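# Set the lying bottle upright inside the crate

## Task

Take the bottle that lies on its side on the tray and leave it standing upright inside the crate, where it must stay upright on its own once the robot lets go. The task fails if the crate or the tray ends up tilted or moved from its place, if anything leaves the table, or if something the robot is touching at the end drops more than a fingernail's width once it is left alone.

## Robot and tools

Robot and frame. There are two arms, left_arm and right_arm, each ending in a two-finger gripper. All poses use one scene frame: the origin lies on the table top midway between the arms, +z points up, +x points out over the table, and left_arm sits on the +y side. The arm names do not tell you which side of a camera image they appear on. On each gripper the fingers point along its own +z axis and close along its own y axis. end_effector_position is the spot between the pads when they are shut. Closed fingertips reach about 33 mm past it, fully open ones about 9 mm. Closing pushes the tips roughly 24 mm further from the arm, so keep that much clearance above a surface.

The row. Every command row has 20 numbers: left_arm x, y, z, qw, qx, qy, qz, then left_gripper position, force_limit, speed, and then the same ten for right_arm and right_gripper. x, y, z are an absolute target for end_effector_position, in metres, in the scene frame. qw, qx, qy, qz are an absolute target for end_effector_quat_wxyz, w first. The three gripper numbers each lie in [-1, 1]. position: +1 is fully open (140 mm), the pads touch near -0.8, and -1 closes until something blocks them. force_limit, for parts up to 40 mm wide: about 14 N at -1, 60 N at 0, 107 N at +1. speed of the gap: about 30 mm/s at -1, 140 at 0, 250 at +1. A 0 is a real command, so to leave a gripper alone, repeat its previous three numbers. An optional 14 more numbers (0 to 1) scale each joint's position gain, left_arm's 7 joints then right_arm's 7, in Joint positions order; they stay in force until changed, and a very small motion may not start with low values.

execute_actions takes "actions": a list of actions, each a list of up to 15 rows; each row lasts one control step (1/30 s), and a short list repeats its final row to fill 15 steps. An empty list only returns the state and images. If a target lies more than 0.6 m from a gripper's current position along any of that gripper's axes, that action is refused for both arms; if the first action fails this, or anything is malformed, nothing at all runs. At every step the commanded pose is clipped to 70 mm and 16 degrees from the measured one, position wins over orientation when both cannot be met, and after an action the arm goes at most to its last clipped pose, so long moves need further commands. The elbow never quite straightens.

move takes "target" (one row as above), optional "speed" in m/s (0.002 to 0.5, default 0.25; rotation up to twice that in rad/s) and optional "blocking". Both grippers travel straight toward their poses and finish together, in 0.5 to 10 s; past 10 s they stop short. They turn the shorter way, do not steer around obstacles or each other, may lag, stray, or exceed the speed, mostly with a nearly straight arm. Faster contact hits harder, and a target further beyond the contact presses harder. The finger numbers go out at the start. The "move:" line says how it ended (done, off_target, moving, held, fault), which limits acted (paced: the pose was clipped; held: steps were blocked, after which the arm may surge), and each gripper's distance from its pose; an arm not named is done. With blocking=false the result arrives after 0.5 s; call wait or stop before sending any other rows or moves.

wait takes "seconds" (0 to 10) and lets arms hold their last command; it returns early if a running move ends. stop brakes a running move, needing room, more when fast; the fingers keep going. zoom_image takes "camera" (cam_high 896x504, cam_low 896x504, cam_left_wrist 504x504, cam_right_wrist 504x504) and "region" [x0, y0, x1, y1] in that image's pixels from the top-left, at most 504 by 504.

Results. The state line lists each gripper's position and quaternion; printed positions get less accurate at long reach. "Hand target" shows where the controller now drives each gripper; "pose unreachable" means a clearance check altered or blocked that arm. object_status: 0 moving, 1 blocked while opening, 2 blocked while closing (a grip), 3 reached the request or pads met (a thin part may still be held). position_measured is in counts, 3 open to 230 closed, not linear. Stopped fingers stay put until the position changes by 0.01 or more or the object yields or slips. To squeeze harder while status is 2, raise force_limit and switch position between -1 and -0.98. Step readings list positions at some steps; HELD marks a held-back step. Joint torques and external torque estimates include friction, offsets and held weight.

Limits and care. Joint ranges (rad): waist ±2.744, shoulder ±1.784, upper arm roll ±2.901, elbow -3.042 to -0.152, forearm roll ±2.807, wrist pitch 0.544 to 4.517, wrist roll ±3.016. Load limits (N m): waist 35, shoulder 35, upper arm roll 32, elbow 30, forearm roll 12, wrist pitch 12, wrist roll 12; reaching one stops that arm for 10 s and skips the rest of the call. MOTOR HOT warns of heat from holding loads; an OVER-TEMPERATURE FAULT brakes the arm until it cools. Keep an idle arm still by resending the exact pose from the last result before it stopped, with its gripper numbers, and reuse the same quaternion every row to hold orientation. Keep the arms from striking each other. Avoid drops, slips, slams and heavy pushes, do not tip or shift the crate or tray, and expect occasional tugs on a held part or nudges to loose objects. finished_scene takes "scene" (its number) and ends it for good.

Each tool is called after "Emit:" by a JSON object that holds its "fn" and its "kwargs".

## Session

Emit:
{"fn": "execute_actions", "kwargs": {"actions": []}}

Scene clock: 0.00 s.
left_arm: end_effector_position=(+0.0615, +0.6458, +0.3337) position_measured=3 object_status=3 end_effector_quat_wxyz=(+0.517, +0.784, -0.008, +0.343) | right_arm: end_effector_position=(+0.5245, +0.3368, +0.2148) position_measured=3 object_status=3 end_effector_quat_wxyz=(-0.089, +0.685, +0.720, +0.068)
Joint positions: left_arm=[ 1.698  0.309  0.055 -1.793 -0.491  0.836  0.182] | right_arm=[ 0.94   0.801  0.155 -0.94   0.063  1.879 -2.348]
Joint velocities: left_arm=[ 0.     0.    -0.001 -0.    -0.001 -0.001 -0.002] | right_arm=[ 0.001 -0.     0.    -0.001 -0.001 -0.001  0.002]
Joint torques (N m, as the joint torque sensors report them, + toward a larger angle): no reading
External joint torques (N m, as the arm's controller estimates them; a push from outside toward a larger angle lowers the number): no reading
Hand target (left_arm): +0.062, +0.646, +0.334; +0.517, +0.784, -0.008, +0.343
Hand target (right_arm): +0.524, +0.337, +0.215; -0.089, +0.685, +0.720, +0.068
Joint stiffness scale: left_arm=[1. 1. 1. 1. 1. 1. 1.] | right_arm=[1. 1. 1. 1. 1. 1. 1.]

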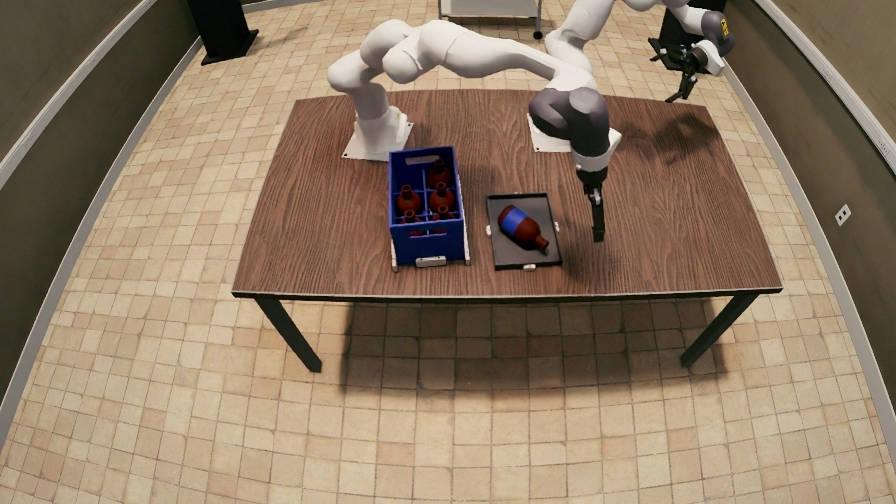

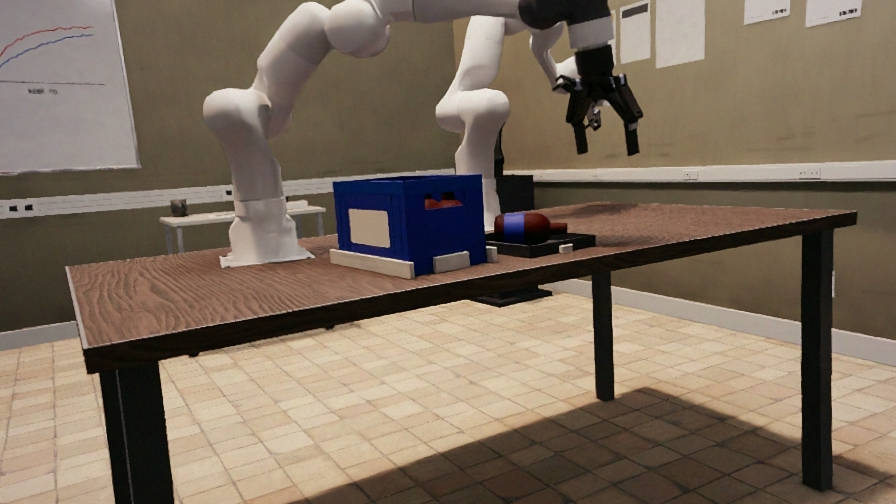

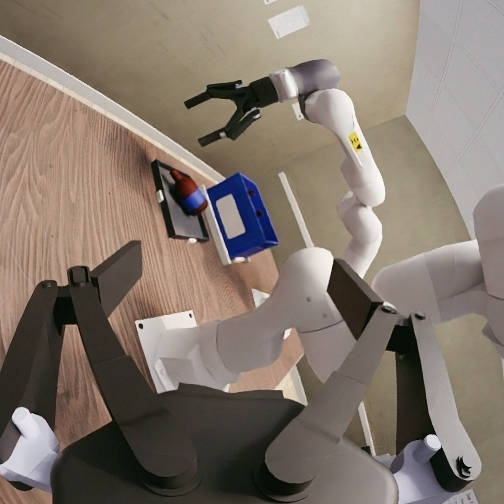

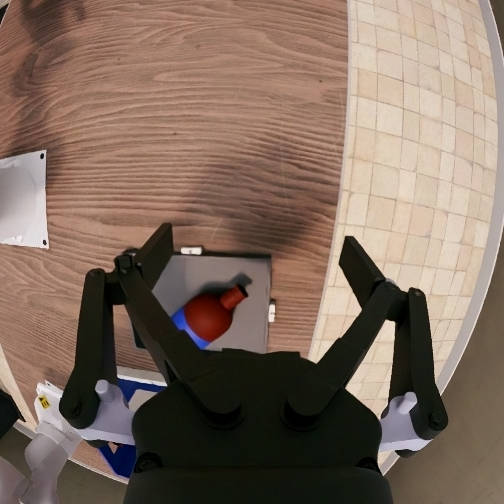

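Emit:
{"fn": "zoom_image", "kwargs": {"camera": "cam_high", "region": [360, 130, 620, 290]}}

Emit:
{"fn": "zoom_image", "kwargs": {"camera": "cam_low", "region": [310, 160, 620, 310]}}

Region (360, 130, 620, 290) of cam_high's 896x504 image, scaled by 1.938, with more detail than that image has; it fills the top 310 rows of this view, and the rest is white.

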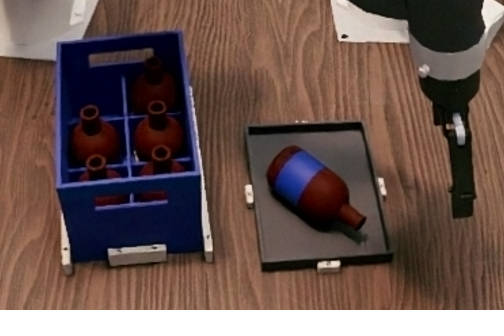

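Region (310, 160, 620, 310) of cam_low's 896x504 image, scaled by 1.626, with more detail than that image has; it fills the top 244 rows of this view, and the rest is white.

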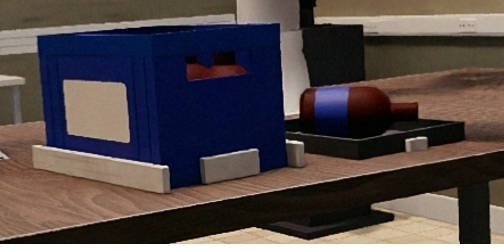

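Emit:
{"fn": "move", "kwargs": {"target": [0.0615,0.6458,0.3337,0.517,0.784,-0.008,0.343,1,0,0, 0.45,0.12,0.36,0,0.7071,0.7071,0,1,0,0], "speed": 0.3}}

Scene clock: 40.50 s.
left_arm: end_effector_position=(+0.0615, +0.6458, +0.3337) position_measured=3 object_status=3 end_effector_quat_wxyz=(+0.517, +0.784, -0.008, +0.343) | right_arm: end_effector_position=(+0.4509, +0.1220, +0.3603) position_measured=3 object_status=3 end_effector_quat_wxyz=(-0.001, +0.708, +0.706, +0.002)
Joint positions: left_arm=[ 1.698  0.309  0.055 -1.793 -0.491  0.836  0.182] | right_arm=[ 0.87   0.121  0.096 -1.556 -0.009  1.681 -2.356]
Joint velocities: left_arm=[ 0.     0.    -0.    -0.     0.001  0.     0.001] | right_arm=[ 0.001  0.001 -0.001  0.001 -0.001 -0.006 -0.004]
Joint torques (N m, as the joint torque sensors report them, + toward a larger angle): left_arm=[  0.86 -37.34  -0.77  20.22  -0.97  -1.69   0.07] | right_arm=[ -0.08 -36.71   0.29  23.68  -0.15   1.8   -0.36]
External joint torques (N m, as the arm's controller estimates them; a push from outside toward a larger angle lowers the number): left_arm=[ 0.81  0.22 -1.06  0.53 -0.25 -0.14  0.01] | right_arm=[-0.1  -1.02 -0.21 -0.43 -1.06 -0.7  -0.37]
Hand target (left_arm): +0.061, +0.646, +0.334; +0.517, +0.784, -0.008, +0.343
Hand target (right_arm): +0.451, +0.119, +0.359; +0.001, +0.706, +0.708, -0.002
Off the commanded pose (left_arm): 0.000 m, 0 deg.
Off the commanded pose (right_arm): 0.002 m, 0 deg.
Joint stiffness scale: left_arm=[1. 1. 1. 1. 1. 1. 1.] | right_arm=[1. 1. 1. 1. 1. 1. 1.]
move: done

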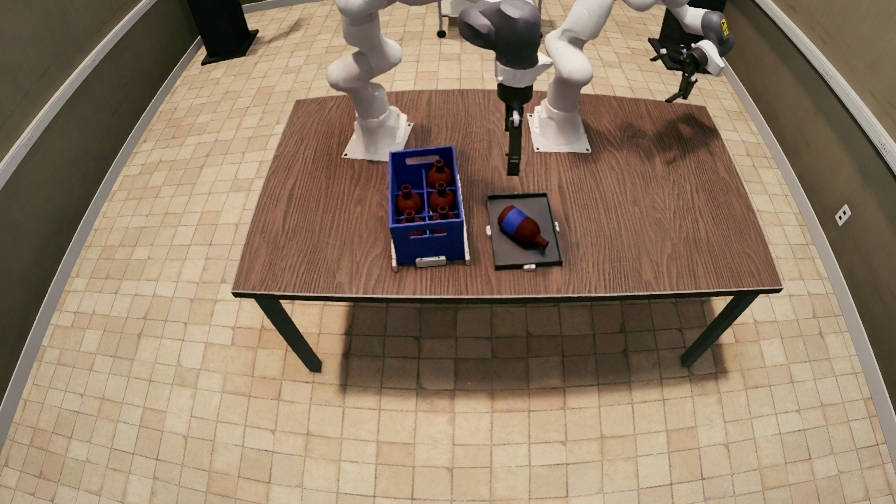

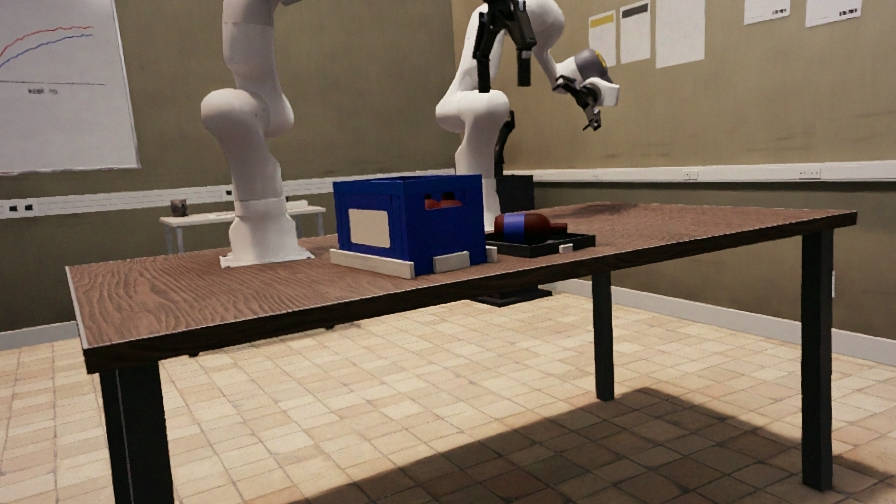

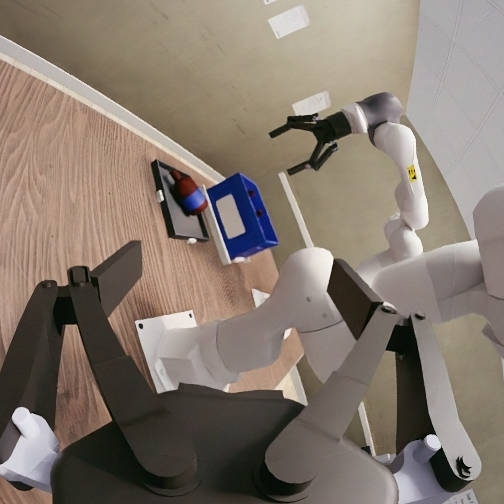

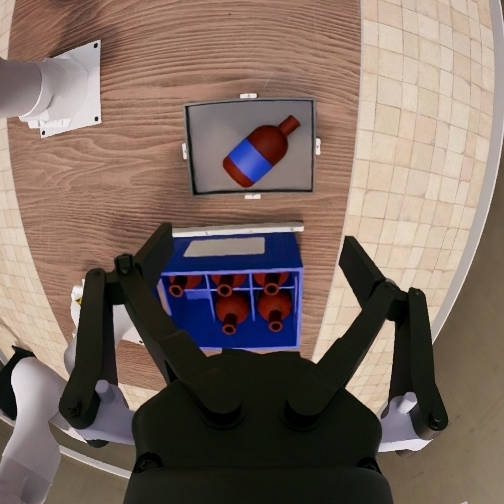

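Emit:
{"fn": "zoom_image", "kwargs": {"camera": "cam_right_wrist", "region": [140, 70, 360, 360]}}

Region (140, 70, 360, 360) of cam_right_wrist's 504x504 image, scaled by 1.738, with more detail than that image has; it fills the left 382 columns of this view, and the rest is white.

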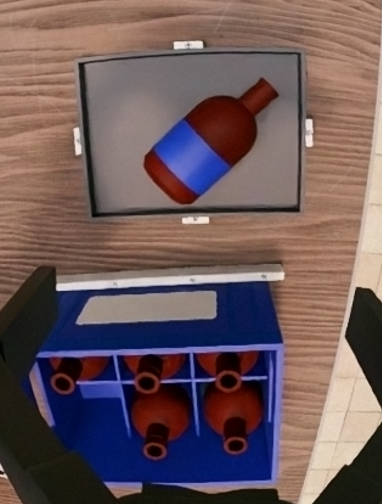

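Emit:
{"fn": "move", "kwargs": {"target": [0.40,0.47,0.52,0,0.9239,-0.3827,0,0.0,0,0, 0.448,0.156,0.17,0,0.9336,0.3584,0,1,0,0], "speed": 0.35}}

Scene clock: 131.80 s.
left_arm: end_effector_position=(+0.4042, +0.4657, +0.5245) position_measured=129 object_status=3 end_effector_quat_wxyz=(+0.002, +0.920, -0.392, +0.009) | right_arm: end_effector_position=(+0.4489, +0.1585, +0.1704) position_measured=3 object_status=3 end_effector_quat_wxyz=(-0.000, +0.930, +0.369, -0.001)
Joint positions: left_arm=[ 1.455 -0.451 -0.802 -1.541 -0.358  1.241 -0.149] | right_arm=[ 1.016  0.275 -0.013 -1.833  0.006  2.106 -1.509]
Joint velocities: left_arm=[ 0.002  0.    -0.002  0.001 -0.001 -0.003 -0.011] | right_arm=[-0.002 -0.    -0.001 -0.001  0.001  0.002  0.028]
Joint torques (N m, as the joint torque sensors report them, + toward a larger angle): left_arm=[ 1.7  -2.49  6.93 21.33  0.63  2.05 -0.21] | right_arm=[  0.78 -41.57  -0.07  22.8    1.38   3.01   0.18]
External joint torques (N m, as the arm's controller estimates them; a push from outside toward a larger angle lowers the number): left_arm=[ 1.77 -0.03 -2.54  2.   -0.05 -0.46 -0.22] | right_arm=[ 1.01 -0.88 -0.04 -0.96  0.63  0.49  0.18]
Hand target (left_arm): +0.404, +0.465, +0.524; +0.003, +0.921, -0.389, +0.008
Hand target (right_arm): +0.449, +0.159, +0.170; -0.002, +0.932, +0.361, -0.001
Off the commanded pose (left_arm): 0.008 m, 2 deg.
Off the commanded pose (right_arm): 0.003 m, 1 deg.
Joint stiffness scale: left_arm=[1. 1. 1. 1. 1. 1. 1.] | right_arm=[1. 1. 1. 1. 1. 1. 1.]
move: off_target (left_arm)

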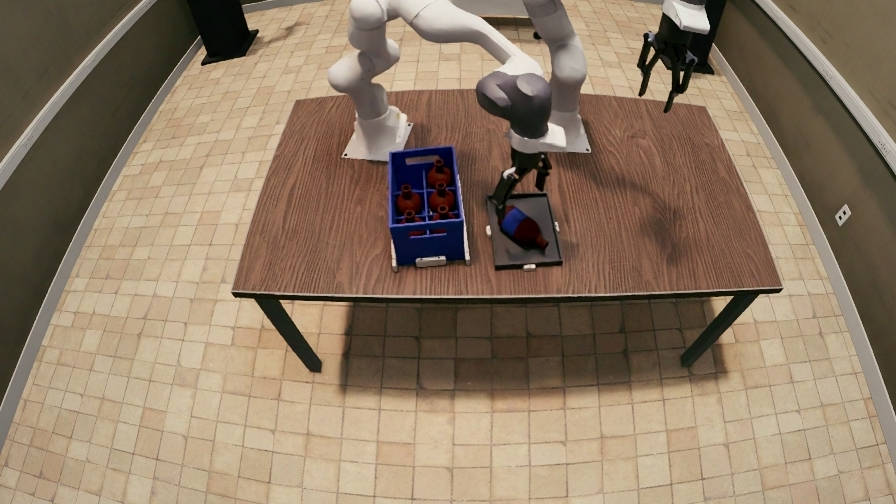

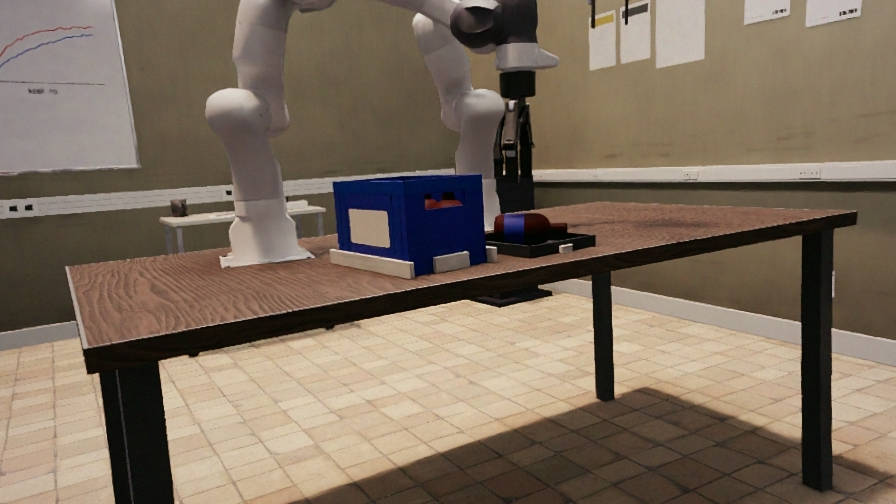

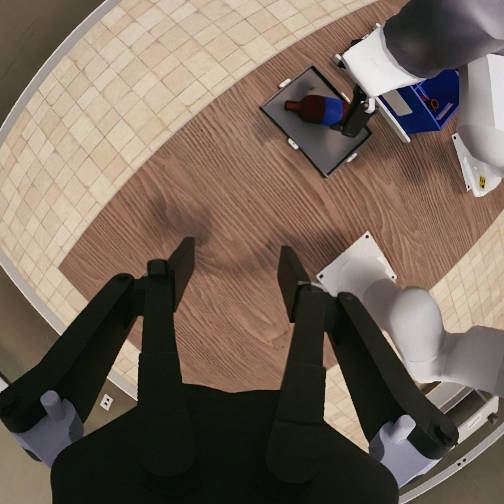

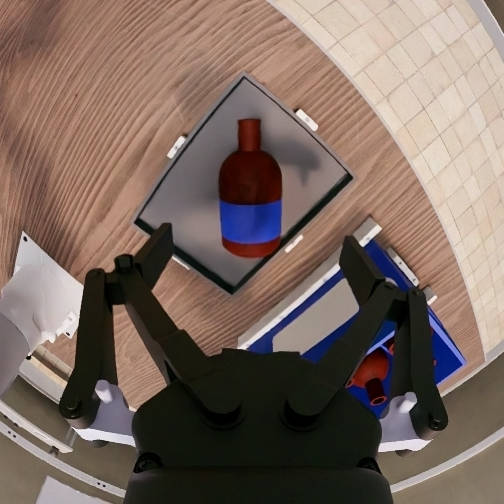

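Emit:
{"fn": "move", "kwargs": {"target": [0.40,0.47,0.52,0,0.9239,-0.3827,0,0.0,0,0, 0.442,0.160,0.06,0,0.9239,0.3827,0,0.7,0,0], "speed": 0.12}}

Scene clock: 139.87 s.
left_arm: end_effector_position=(+0.3999, +0.4694, +0.5202) position_measured=129 object_status=3 end_effector_quat_wxyz=(+0.002, +0.923, -0.386, +0.001) | right_arm: end_effector_position=(+0.4416, +0.1607, +0.0596) position_measured=41 object_status=3 end_effector_quat_wxyz=(-0.001, +0.925, +0.380, -0.003)
Joint positions: left_arm=[ 1.461 -0.456 -0.805 -1.553 -0.346  1.241 -0.153] | right_arm=[ 1.016  0.415 -0.002 -1.932  0.006  2.343 -1.524]
Joint velocities: left_arm=[ 0.    -0.002  0.     0.001  0.002  0.001  0.001] | right_arm=[ 0.     0.001  0.001 -0.     0.     0.009 -0.004]
Joint torques (N m, as the joint torque sensors report them, + toward a larger angle): left_arm=[ 1.93 -3.83  7.32 19.83  1.14  2.96 -0.22] | right_arm=[  0.32 -43.38   1.55  21.77   0.04   2.96  -0.35]
External joint torques (N m, as the arm's controller estimates them; a push from outside toward a larger angle lowers the number): left_arm=[ 2.   -1.35 -2.35  0.31  0.4   0.46 -0.22] | right_arm=[ 0.32 -0.75  1.19  0.12 -0.59  0.46 -0.35]
Hand target (left_arm): +0.400, +0.470, +0.520; +0.000, +0.924, -0.383, -0.000
Hand target (right_arm): +0.442, +0.162, +0.060; -0.001, +0.923, +0.384, -0.001
Off the commanded pose (left_arm): 0.001 m, 0 deg.
Off the commanded pose (right_arm): 0.001 m, 0 deg.
Joint stiffness scale: left_arm=[1. 1. 1. 1. 1. 1. 1.] | right_arm=[1. 1. 1. 1. 1. 1. 1.]
move: done

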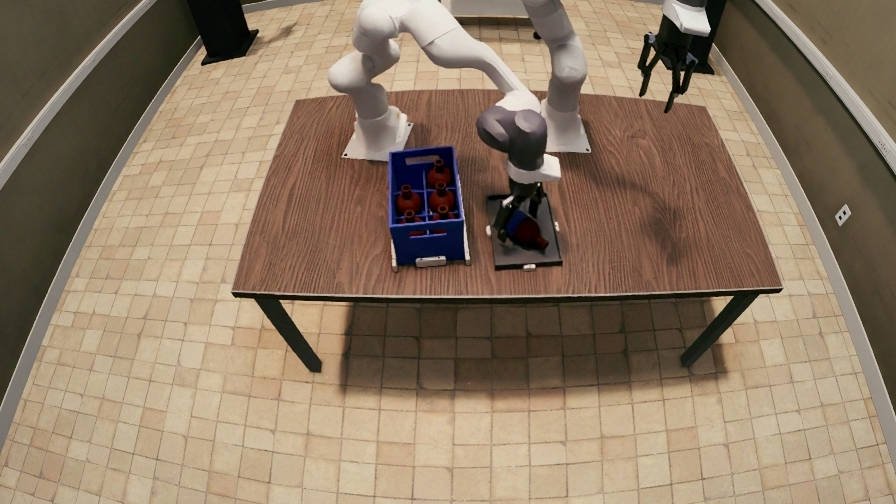

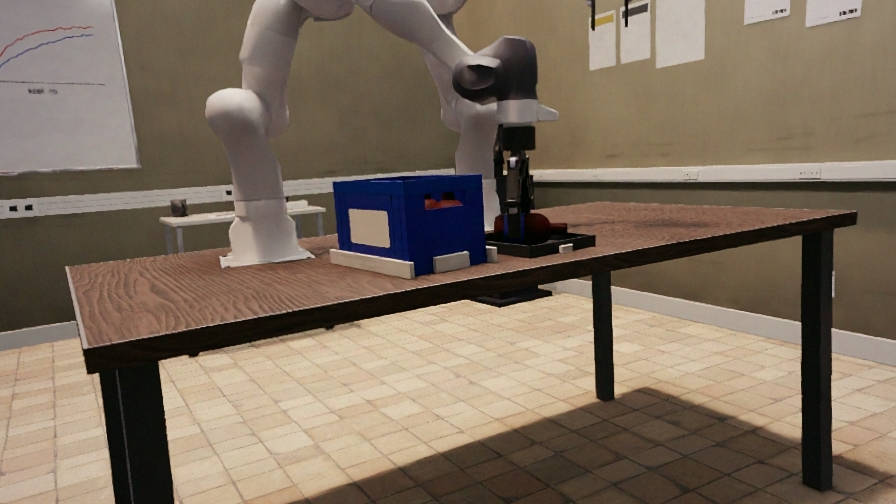

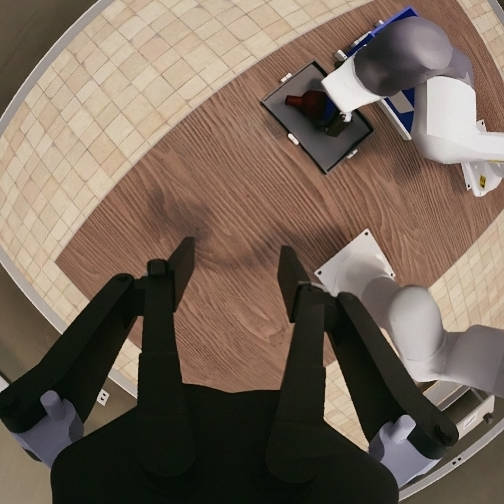

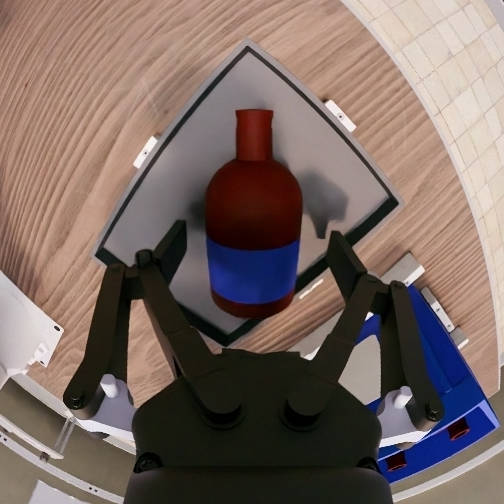

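Emit:
{"fn": "zoom_image", "kwargs": {"camera": "cam_low", "region": [460, 150, 620, 270]}}

Emit:
{"fn": "zoom_image", "kwargs": {"camera": "cam_high", "region": [460, 150, 600, 290]}}

Region (460, 150, 620, 270) of cam_low's 896x504 image, scaled by 3.150, with more detail than that image has; it fills the top 378 rows of this view, and the rest is white.

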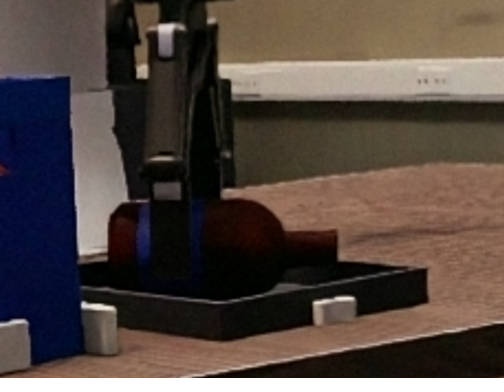

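Region (460, 150, 600, 290) of cam_high's 896x504 image, scaled by 3.600, with more detail than that image has.

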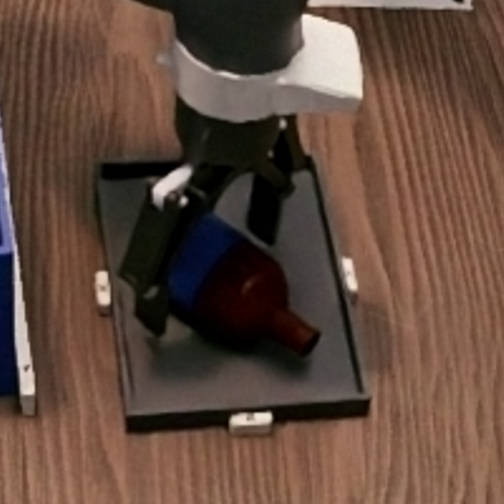

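Emit:
{"fn": "execute_actions", "kwargs": {"actions": [[[0.40,0.47,0.52,0,0.9239,-0.3827,0,0.0,0,0, 0.442,0.160,0.058,0,0.9239,0.3827,0,-1,0.4,-0.3]],[[0.40,0.47,0.52,0,0.9239,-0.3827,0,0.0,0,0, 0.442,0.160,0.058,0,0.9239,0.3827,0,-1,0.4,-0.3]]]}}

Scene clock: 144.93 s.
left_arm: end_effector_position=(+0.3998, +0.4694, +0.5201) position_measured=129 object_status=3 end_effector_quat_wxyz=(+0.002, +0.923, -0.385, +0.001) | right_arm: end_effector_position=(+0.4413, +0.1606, +0.0587) position_measured=123 object_status=2 end_effector_quat_wxyz=(-0.001, +0.925, +0.381, -0.001)
Joint positions: left_arm=[ 1.461 -0.457 -0.805 -1.553 -0.346  1.241 -0.153] | right_arm=[ 1.016  0.414 -0.002 -1.938  0.006  2.35  -1.525]
Joint velocities: left_arm=[ 0.001  0.001  0.    -0.    -0.    -0.    -0.   ] | right_arm=[-0.    -0.    -0.    -0.002  0.001 -0.    -0.001]
Joint torques (N m, as the joint torque sensors report them, + toward a larger angle): left_arm=[ 1.85 -3.53  7.79 19.96  1.03  2.91 -0.21] | right_arm=[  0.83 -43.16   0.18  20.75  -0.35   2.95  -0.16]
External joint torques (N m, as the arm's controller estimates them; a push from outside toward a larger angle lowers the number): left_arm=[ 1.74 -1.39 -2.01  0.62  0.27  0.41 -0.21] | right_arm=[ 0.76 -0.59 -0.24 -0.84 -0.97  0.44 -0.16]
External joint torques at the end of the 1st action: left_arm=[ 1.92 -1.46 -2.18  0.32  0.3   0.41 -0.23] | right_arm=[ 0.63 -0.25  0.08 -0.65 -0.99  0.52 -0.13]
Hand target (left_arm): +0.400, +0.470, +0.520; +0.000, +0.924, -0.383, -0.000
Hand target (right_arm): +0.442, +0.160, +0.058; +0.000, +0.924, +0.383, -0.000
Off the commanded pose (left_arm): 0.001 m, 0 deg.
Off the commanded pose (right_arm): 0.001 m, 0 deg.
Joint stiffness scale: left_arm=[1. 1. 1. 1. 1. 1. 1.] | right_arm=[1. 1. 1. 1. 1. 1. 1.]
Step readings (end_effector_position; steps 1 to 15: 1st action; 16 to 30: 2nd action):
0: left_arm (+0.3999, +0.4693, +0.5201) | right_arm (+0.4419, +0.1611, +0.0597)
1: left_arm (+0.3999, +0.4693, +0.5201) | right_arm (+0.4419, +0.1611, +0.0596)
2: left_arm (+0.3998, +0.4693, +0.5201) | right_arm (+0.4417, +0.1608, +0.0592)
4: left_arm (+0.3998, +0.4693, +0.5201) | right_arm (+0.4412, +0.1603, +0.0585)
8: left_arm (+0.3998, +0.4693, +0.5202) | right_arm (+0.4411, +0.1601, +0.0582)
15: left_arm (+0.3998, +0.4693, +0.5201) | right_arm (+0.4414, +0.1607, +0.0588)
16: left_arm (+0.3998, +0.4693, +0.5201) | right_arm (+0.4413, +0.1606, +0.0588)
17: left_arm (+0.3998, +0.4693, +0.5201) | right_arm (+0.4413, +0.1605, +0.0587)
19: left_arm (+0.3998, +0.4693, +0.5201) | right_arm (+0.4413, +0.1606, +0.0587)
23: left_arm (+0.3998, +0.4693, +0.5201) | right_arm (+0.4413, +0.1606, +0.0587)
30: end_effector_position above

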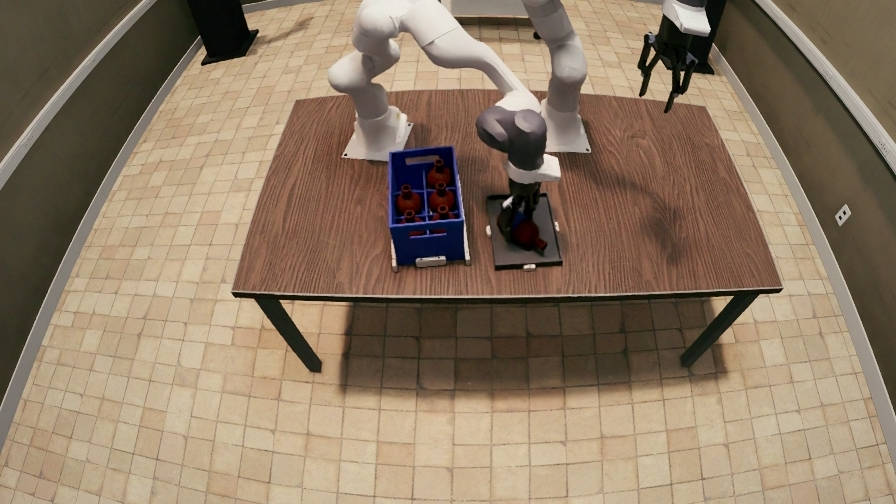

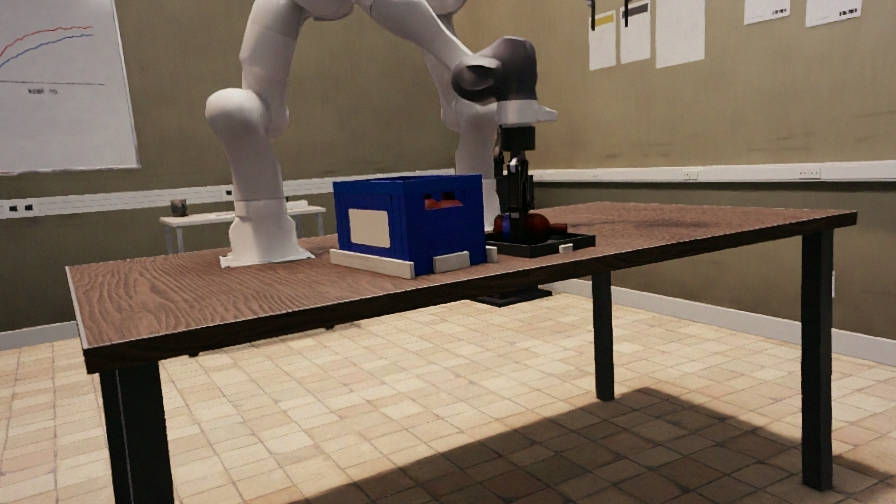

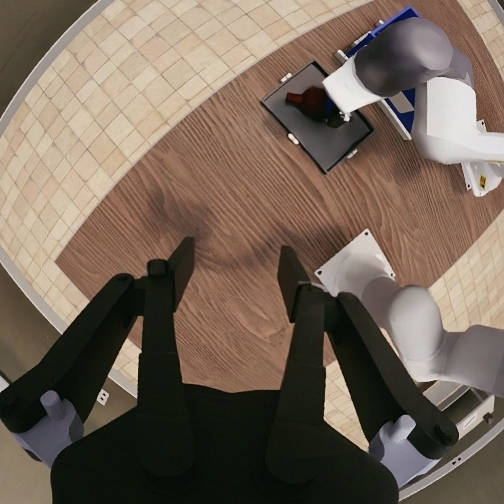

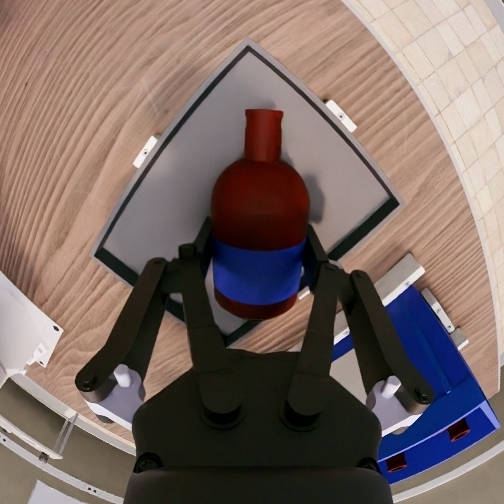

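Emit:
{"fn": "move", "kwargs": {"target": [0.40,0.47,0.52,0,0.9239,-0.3827,0,0.0,0,0, 0.445,0.163,0.15,0,0.9239,0.3827,0,-1,0.4,-0.3], "speed": 0.15}}

Emit:
{"fn": "move", "kwargs": {"target": [0.44,0.42,0.58,0,0.9239,-0.3827,0,0.0,0,0, 0.56,0.25,0.36,-0.2706,0.6533,0.2706,0.6533,-1,0.4,-0.3], "speed": 0.3}}

Scene clock: 152.60 s.
left_arm: end_effector_position=(+0.3998, +0.4694, +0.5201) position_measured=129 object_status=3 end_effector_quat_wxyz=(+0.002, +0.923, -0.385, +0.001) | right_arm: end_effector_position=(+0.4433, +0.1621, +0.1482) position_measured=123 object_status=2 end_effector_quat_wxyz=(-0.001, +0.924, +0.382, -0.001)
Joint positions: left_arm=[ 1.461 -0.457 -0.805 -1.553 -0.346  1.241 -0.153] | right_arm=[ 1.016  0.294 -0.002 -1.866  0.003  2.159 -1.525]
Joint velocities: left_arm=[ 0.     0.001 -0.     0.     0.001 -0.    -0.001] | right_arm=[ 0.001  0.002 -0.     0.    -0.001 -0.011  0.002]
Joint torques (N m, as the joint torque sensors report them, + toward a larger angle): left_arm=[ 1.82 -3.57  7.54 19.9   1.03  2.89 -0.22] | right_arm=[  0.56 -42.61  -0.03  26.14  -0.35   2.03   0.01]
External joint torques (N m, as the arm's controller estimates them; a push from outside toward a larger angle lowers the number): left_arm=[ 1.79 -1.33 -2.21  0.49  0.28  0.39 -0.22] | right_arm=[ 0.59 -1.93 -0.26  2.8  -1.08 -0.49  0.01]
Hand target (left_arm): +0.400, +0.470, +0.520; +0.000, +0.924, -0.383, -0.000
Hand target (right_arm): +0.445, +0.162, +0.150; +0.001, +0.924, +0.382, +0.000
Off the commanded pose (left_arm): 0.001 m, 0 deg.
Off the commanded pose (right_arm): 0.003 m, 0 deg.
Joint stiffness scale: left_arm=[1. 1. 1. 1. 1. 1. 1.] | right_arm=[1. 1. 1. 1. 1. 1. 1.]
move: done

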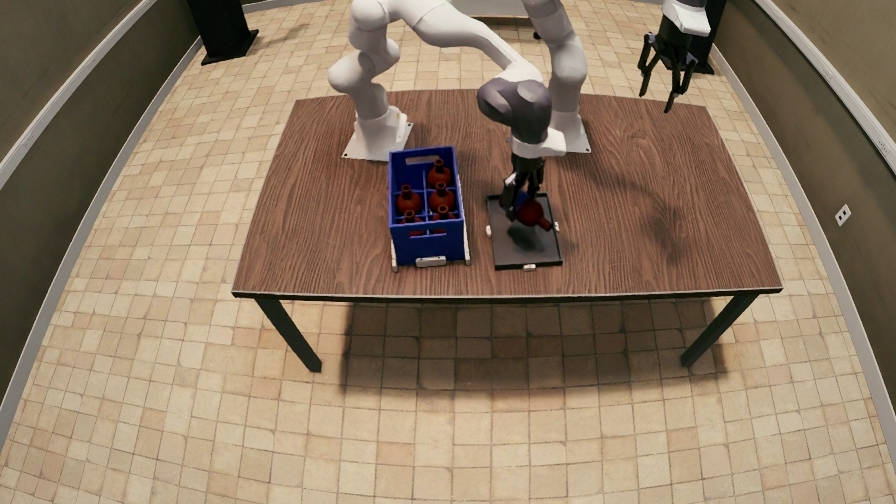

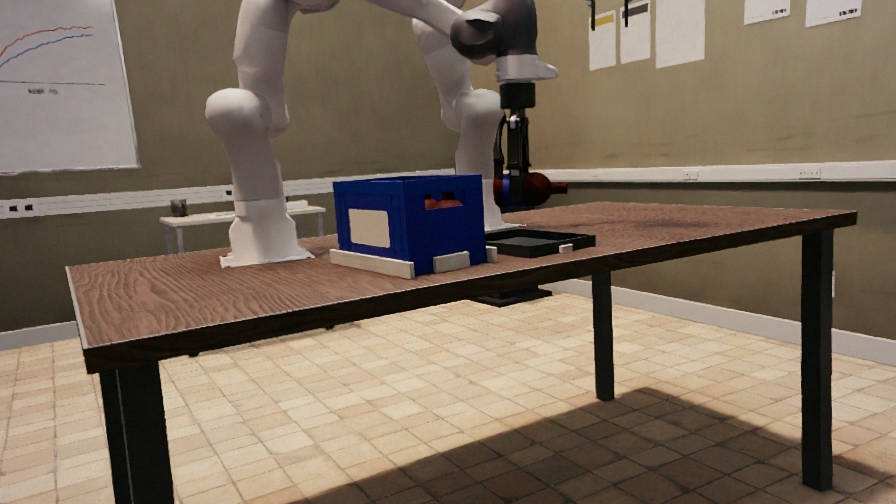

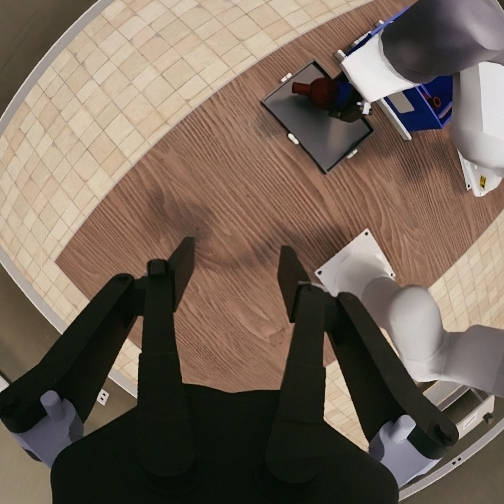

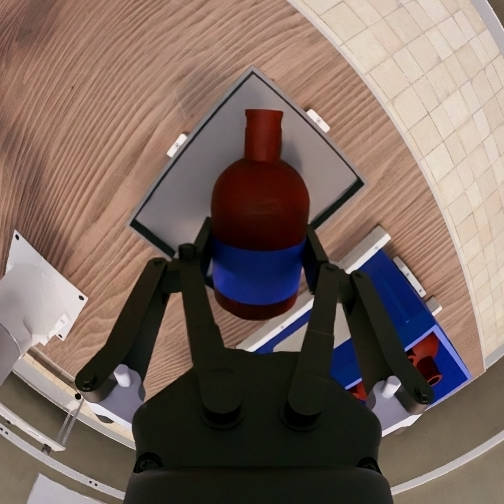

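Scene clock: 156.03 s.
left_arm: end_effector_position=(+0.4399, +0.4204, +0.5786) position_measured=129 object_status=3 end_effector_quat_wxyz=(-0.000, +0.923, -0.385, +0.001) | right_arm: end_effector_position=(+0.5479, +0.2534, +0.3548) position_measured=123 object_status=2 end_effector_quat_wxyz=(-0.265, +0.660, +0.274, +0.647)
Joint positions: left_arm=[ 1.736 -0.286 -1.223 -1.151 -0.308  1.073 -0.371] | right_arm=[ 1.123  0.426 -0.117 -2.285  0.055  4.256 -1.552]
Joint velocities: left_arm=[ 0.006  0.    -0.004  0.004  0.002 -0.003 -0.007] | right_arm=[-0.     0.     0.    -0.001  0.     0.011  0.   ]
Joint torques (N m, as the joint torque sensors report them, + toward a larger angle): left_arm=[ 1.53  4.37  4.69 19.25  0.26  2.03 -0.21] | right_arm=[  0.51 -39.42  -1.49  20.29   1.36   3.97  -0.15]
External joint torques (N m, as the arm's controller estimates them; a push from outside toward a larger angle lowers the number): left_arm=[ 1.6   0.38 -2.4   1.85 -0.44 -0.49 -0.21] | right_arm=[ 0.57 -1.5  -0.38  3.6   0.9   1.49 -0.18]
Hand target (left_arm): +0.439, +0.419, +0.579; +0.001, +0.924, -0.383, +0.000
Hand target (right_arm): +0.549, +0.252, +0.363; -0.266, +0.654, +0.271, +0.655
Off the commanded pose (left_arm): 0.001 m, 0 deg.
Off the commanded pose (right_arm): 0.014 m, 1 deg.
Joint stiffness scale: left_arm=[1. 1. 1. 1. 1. 1. 1.] | right_arm=[1. 1. 1. 1. 1. 1. 1.]
move: off_target (right_arm)

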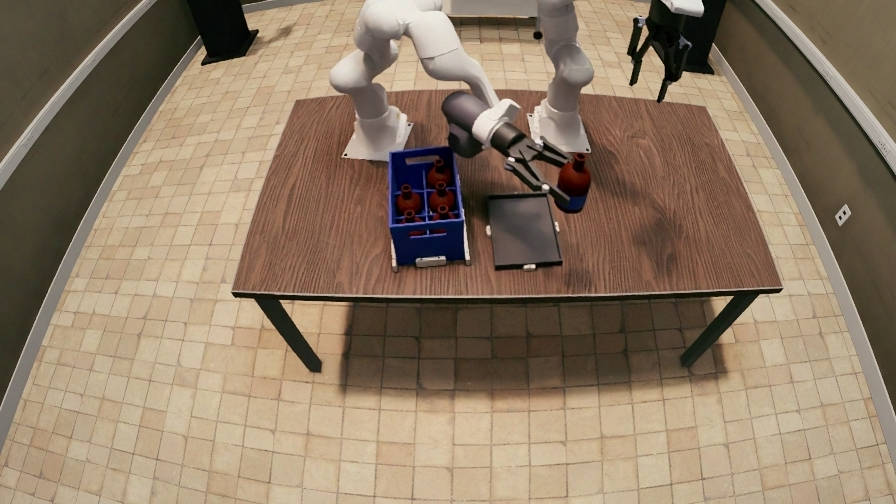

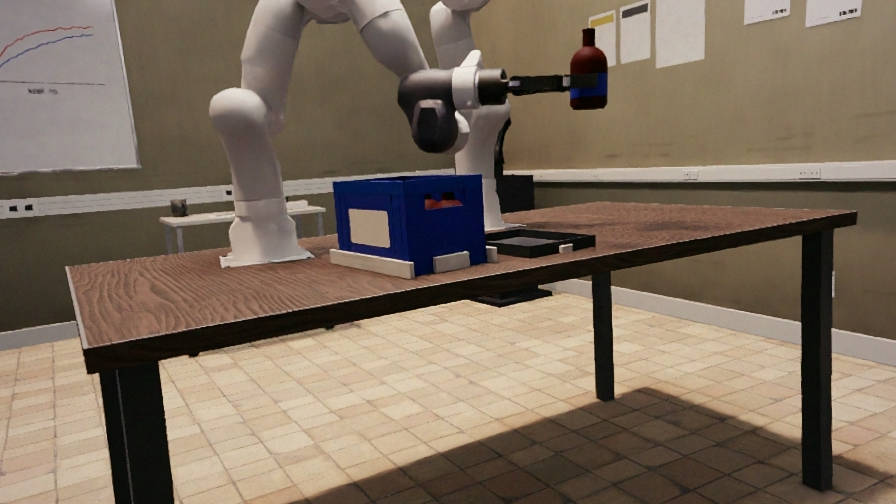

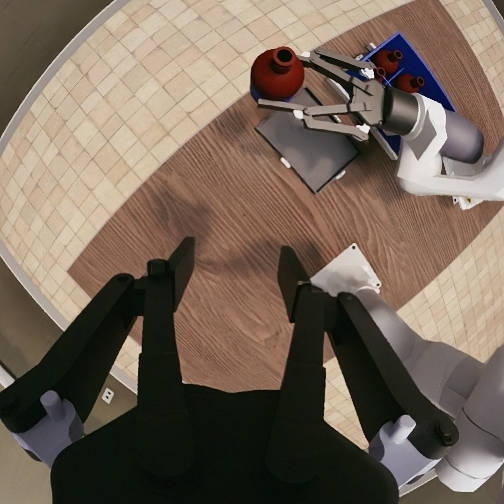

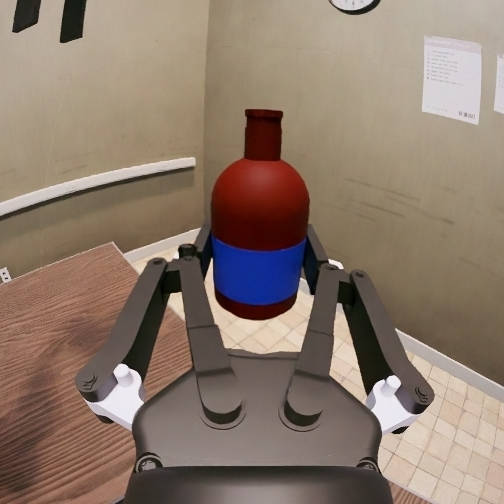

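Emit:
{"fn": "move", "kwargs": {"target": [0.455,0.332,0.53,0,0.9239,-0.3827,0,0.0,0,0, 0.45,0.325,0.345,-0.3265,0.6272,0.3265,0.6272,-1,0.4,-0.3], "speed": 0.2}}

Scene clock: 164.57 s.
left_arm: end_effector_position=(+0.4542, +0.3307, +0.5300) position_measured=129 object_status=3 end_effector_quat_wxyz=(+0.002, +0.921, -0.389, -0.002) | right_arm: end_effector_position=(+0.4492, +0.3233, +0.3371) position_measured=123 object_status=2 end_effector_quat_wxyz=(-0.326, +0.634, +0.325, +0.622)
Joint positions: left_arm=[ 1.543 -0.502 -1.063 -1.379 -0.476  1.158 -0.404] | right_arm=[ 1.207  0.46  -0.047 -2.3    0.027  4.315 -1.552]
Joint velocities: left_arm=[ 0.001 -0.003  0.004 -0.004 -0.013  0.011 -0.008] | right_arm=[ 0.001 -0.001  0.    -0.002 -0.     0.008 -0.   ]
Joint torques (N m, as the joint torque sensors report them, + toward a larger angle): left_arm=[ 1.63  6.44 12.14 17.72  0.03  2.99 -0.16] | right_arm=[  0.43 -39.85  -0.66  18.7   -0.65   3.99  -0.19]
External joint torques (N m, as the arm's controller estimates them; a push from outside toward a larger angle lowers the number): left_arm=[ 1.8  -1.21 -0.18  0.34 -0.7   0.5  -0.16] | right_arm=[ 0.42 -1.69 -0.47  2.9  -1.01  1.52 -0.21]
Hand target (left_arm): +0.456, +0.331, +0.530; +0.000, +0.923, -0.384, +0.000
Hand target (right_arm): +0.449, +0.324, +0.345; -0.328, +0.627, +0.325, +0.628
Off the commanded pose (left_arm): 0.002 m, 1 deg.
Off the commanded pose (right_arm): 0.008 m, 1 deg.
Joint stiffness scale: left_arm=[1. 1. 1. 1. 1. 1. 1.] | right_arm=[1. 1. 1. 1. 1. 1. 1.]
move: off_target (right_arm)

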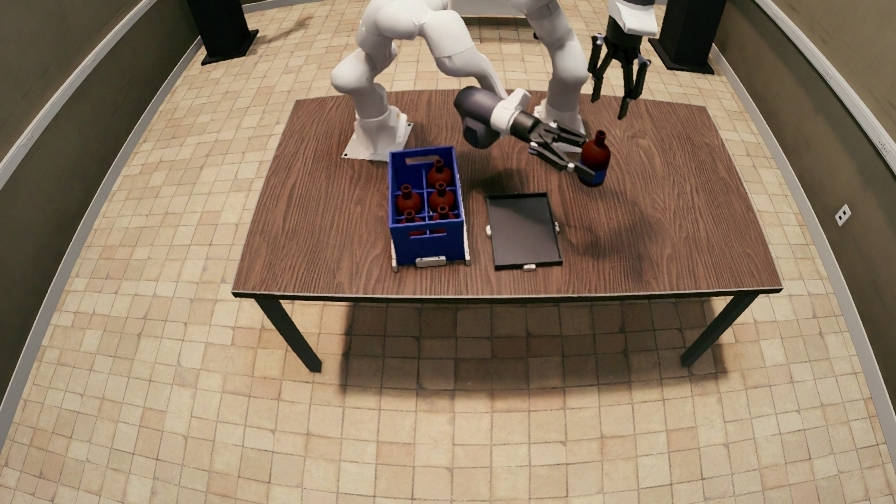

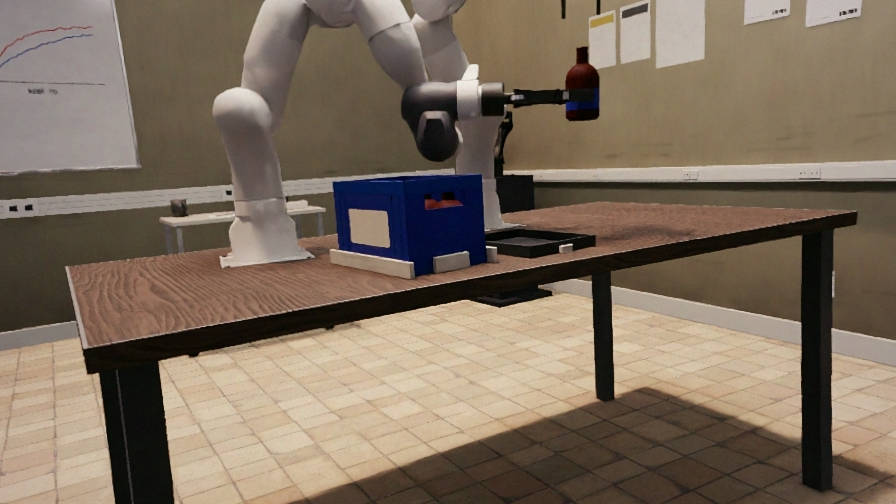

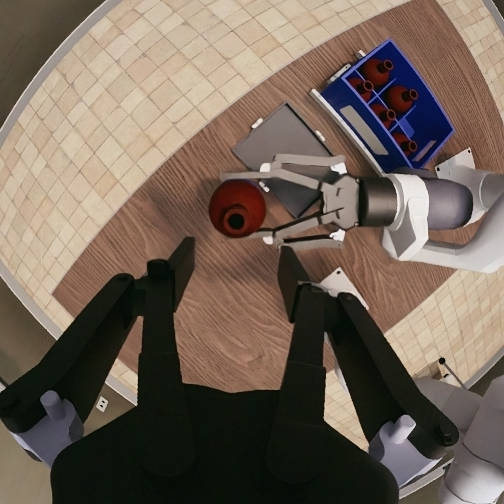

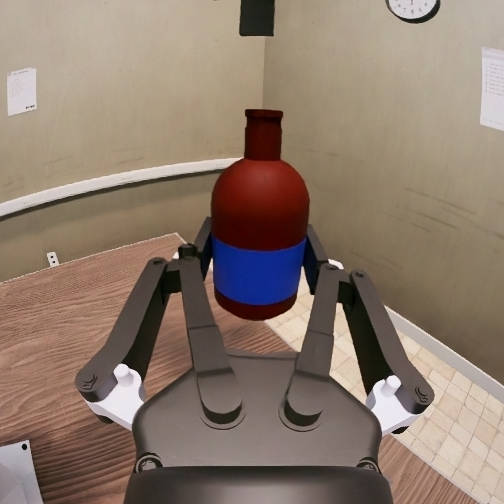

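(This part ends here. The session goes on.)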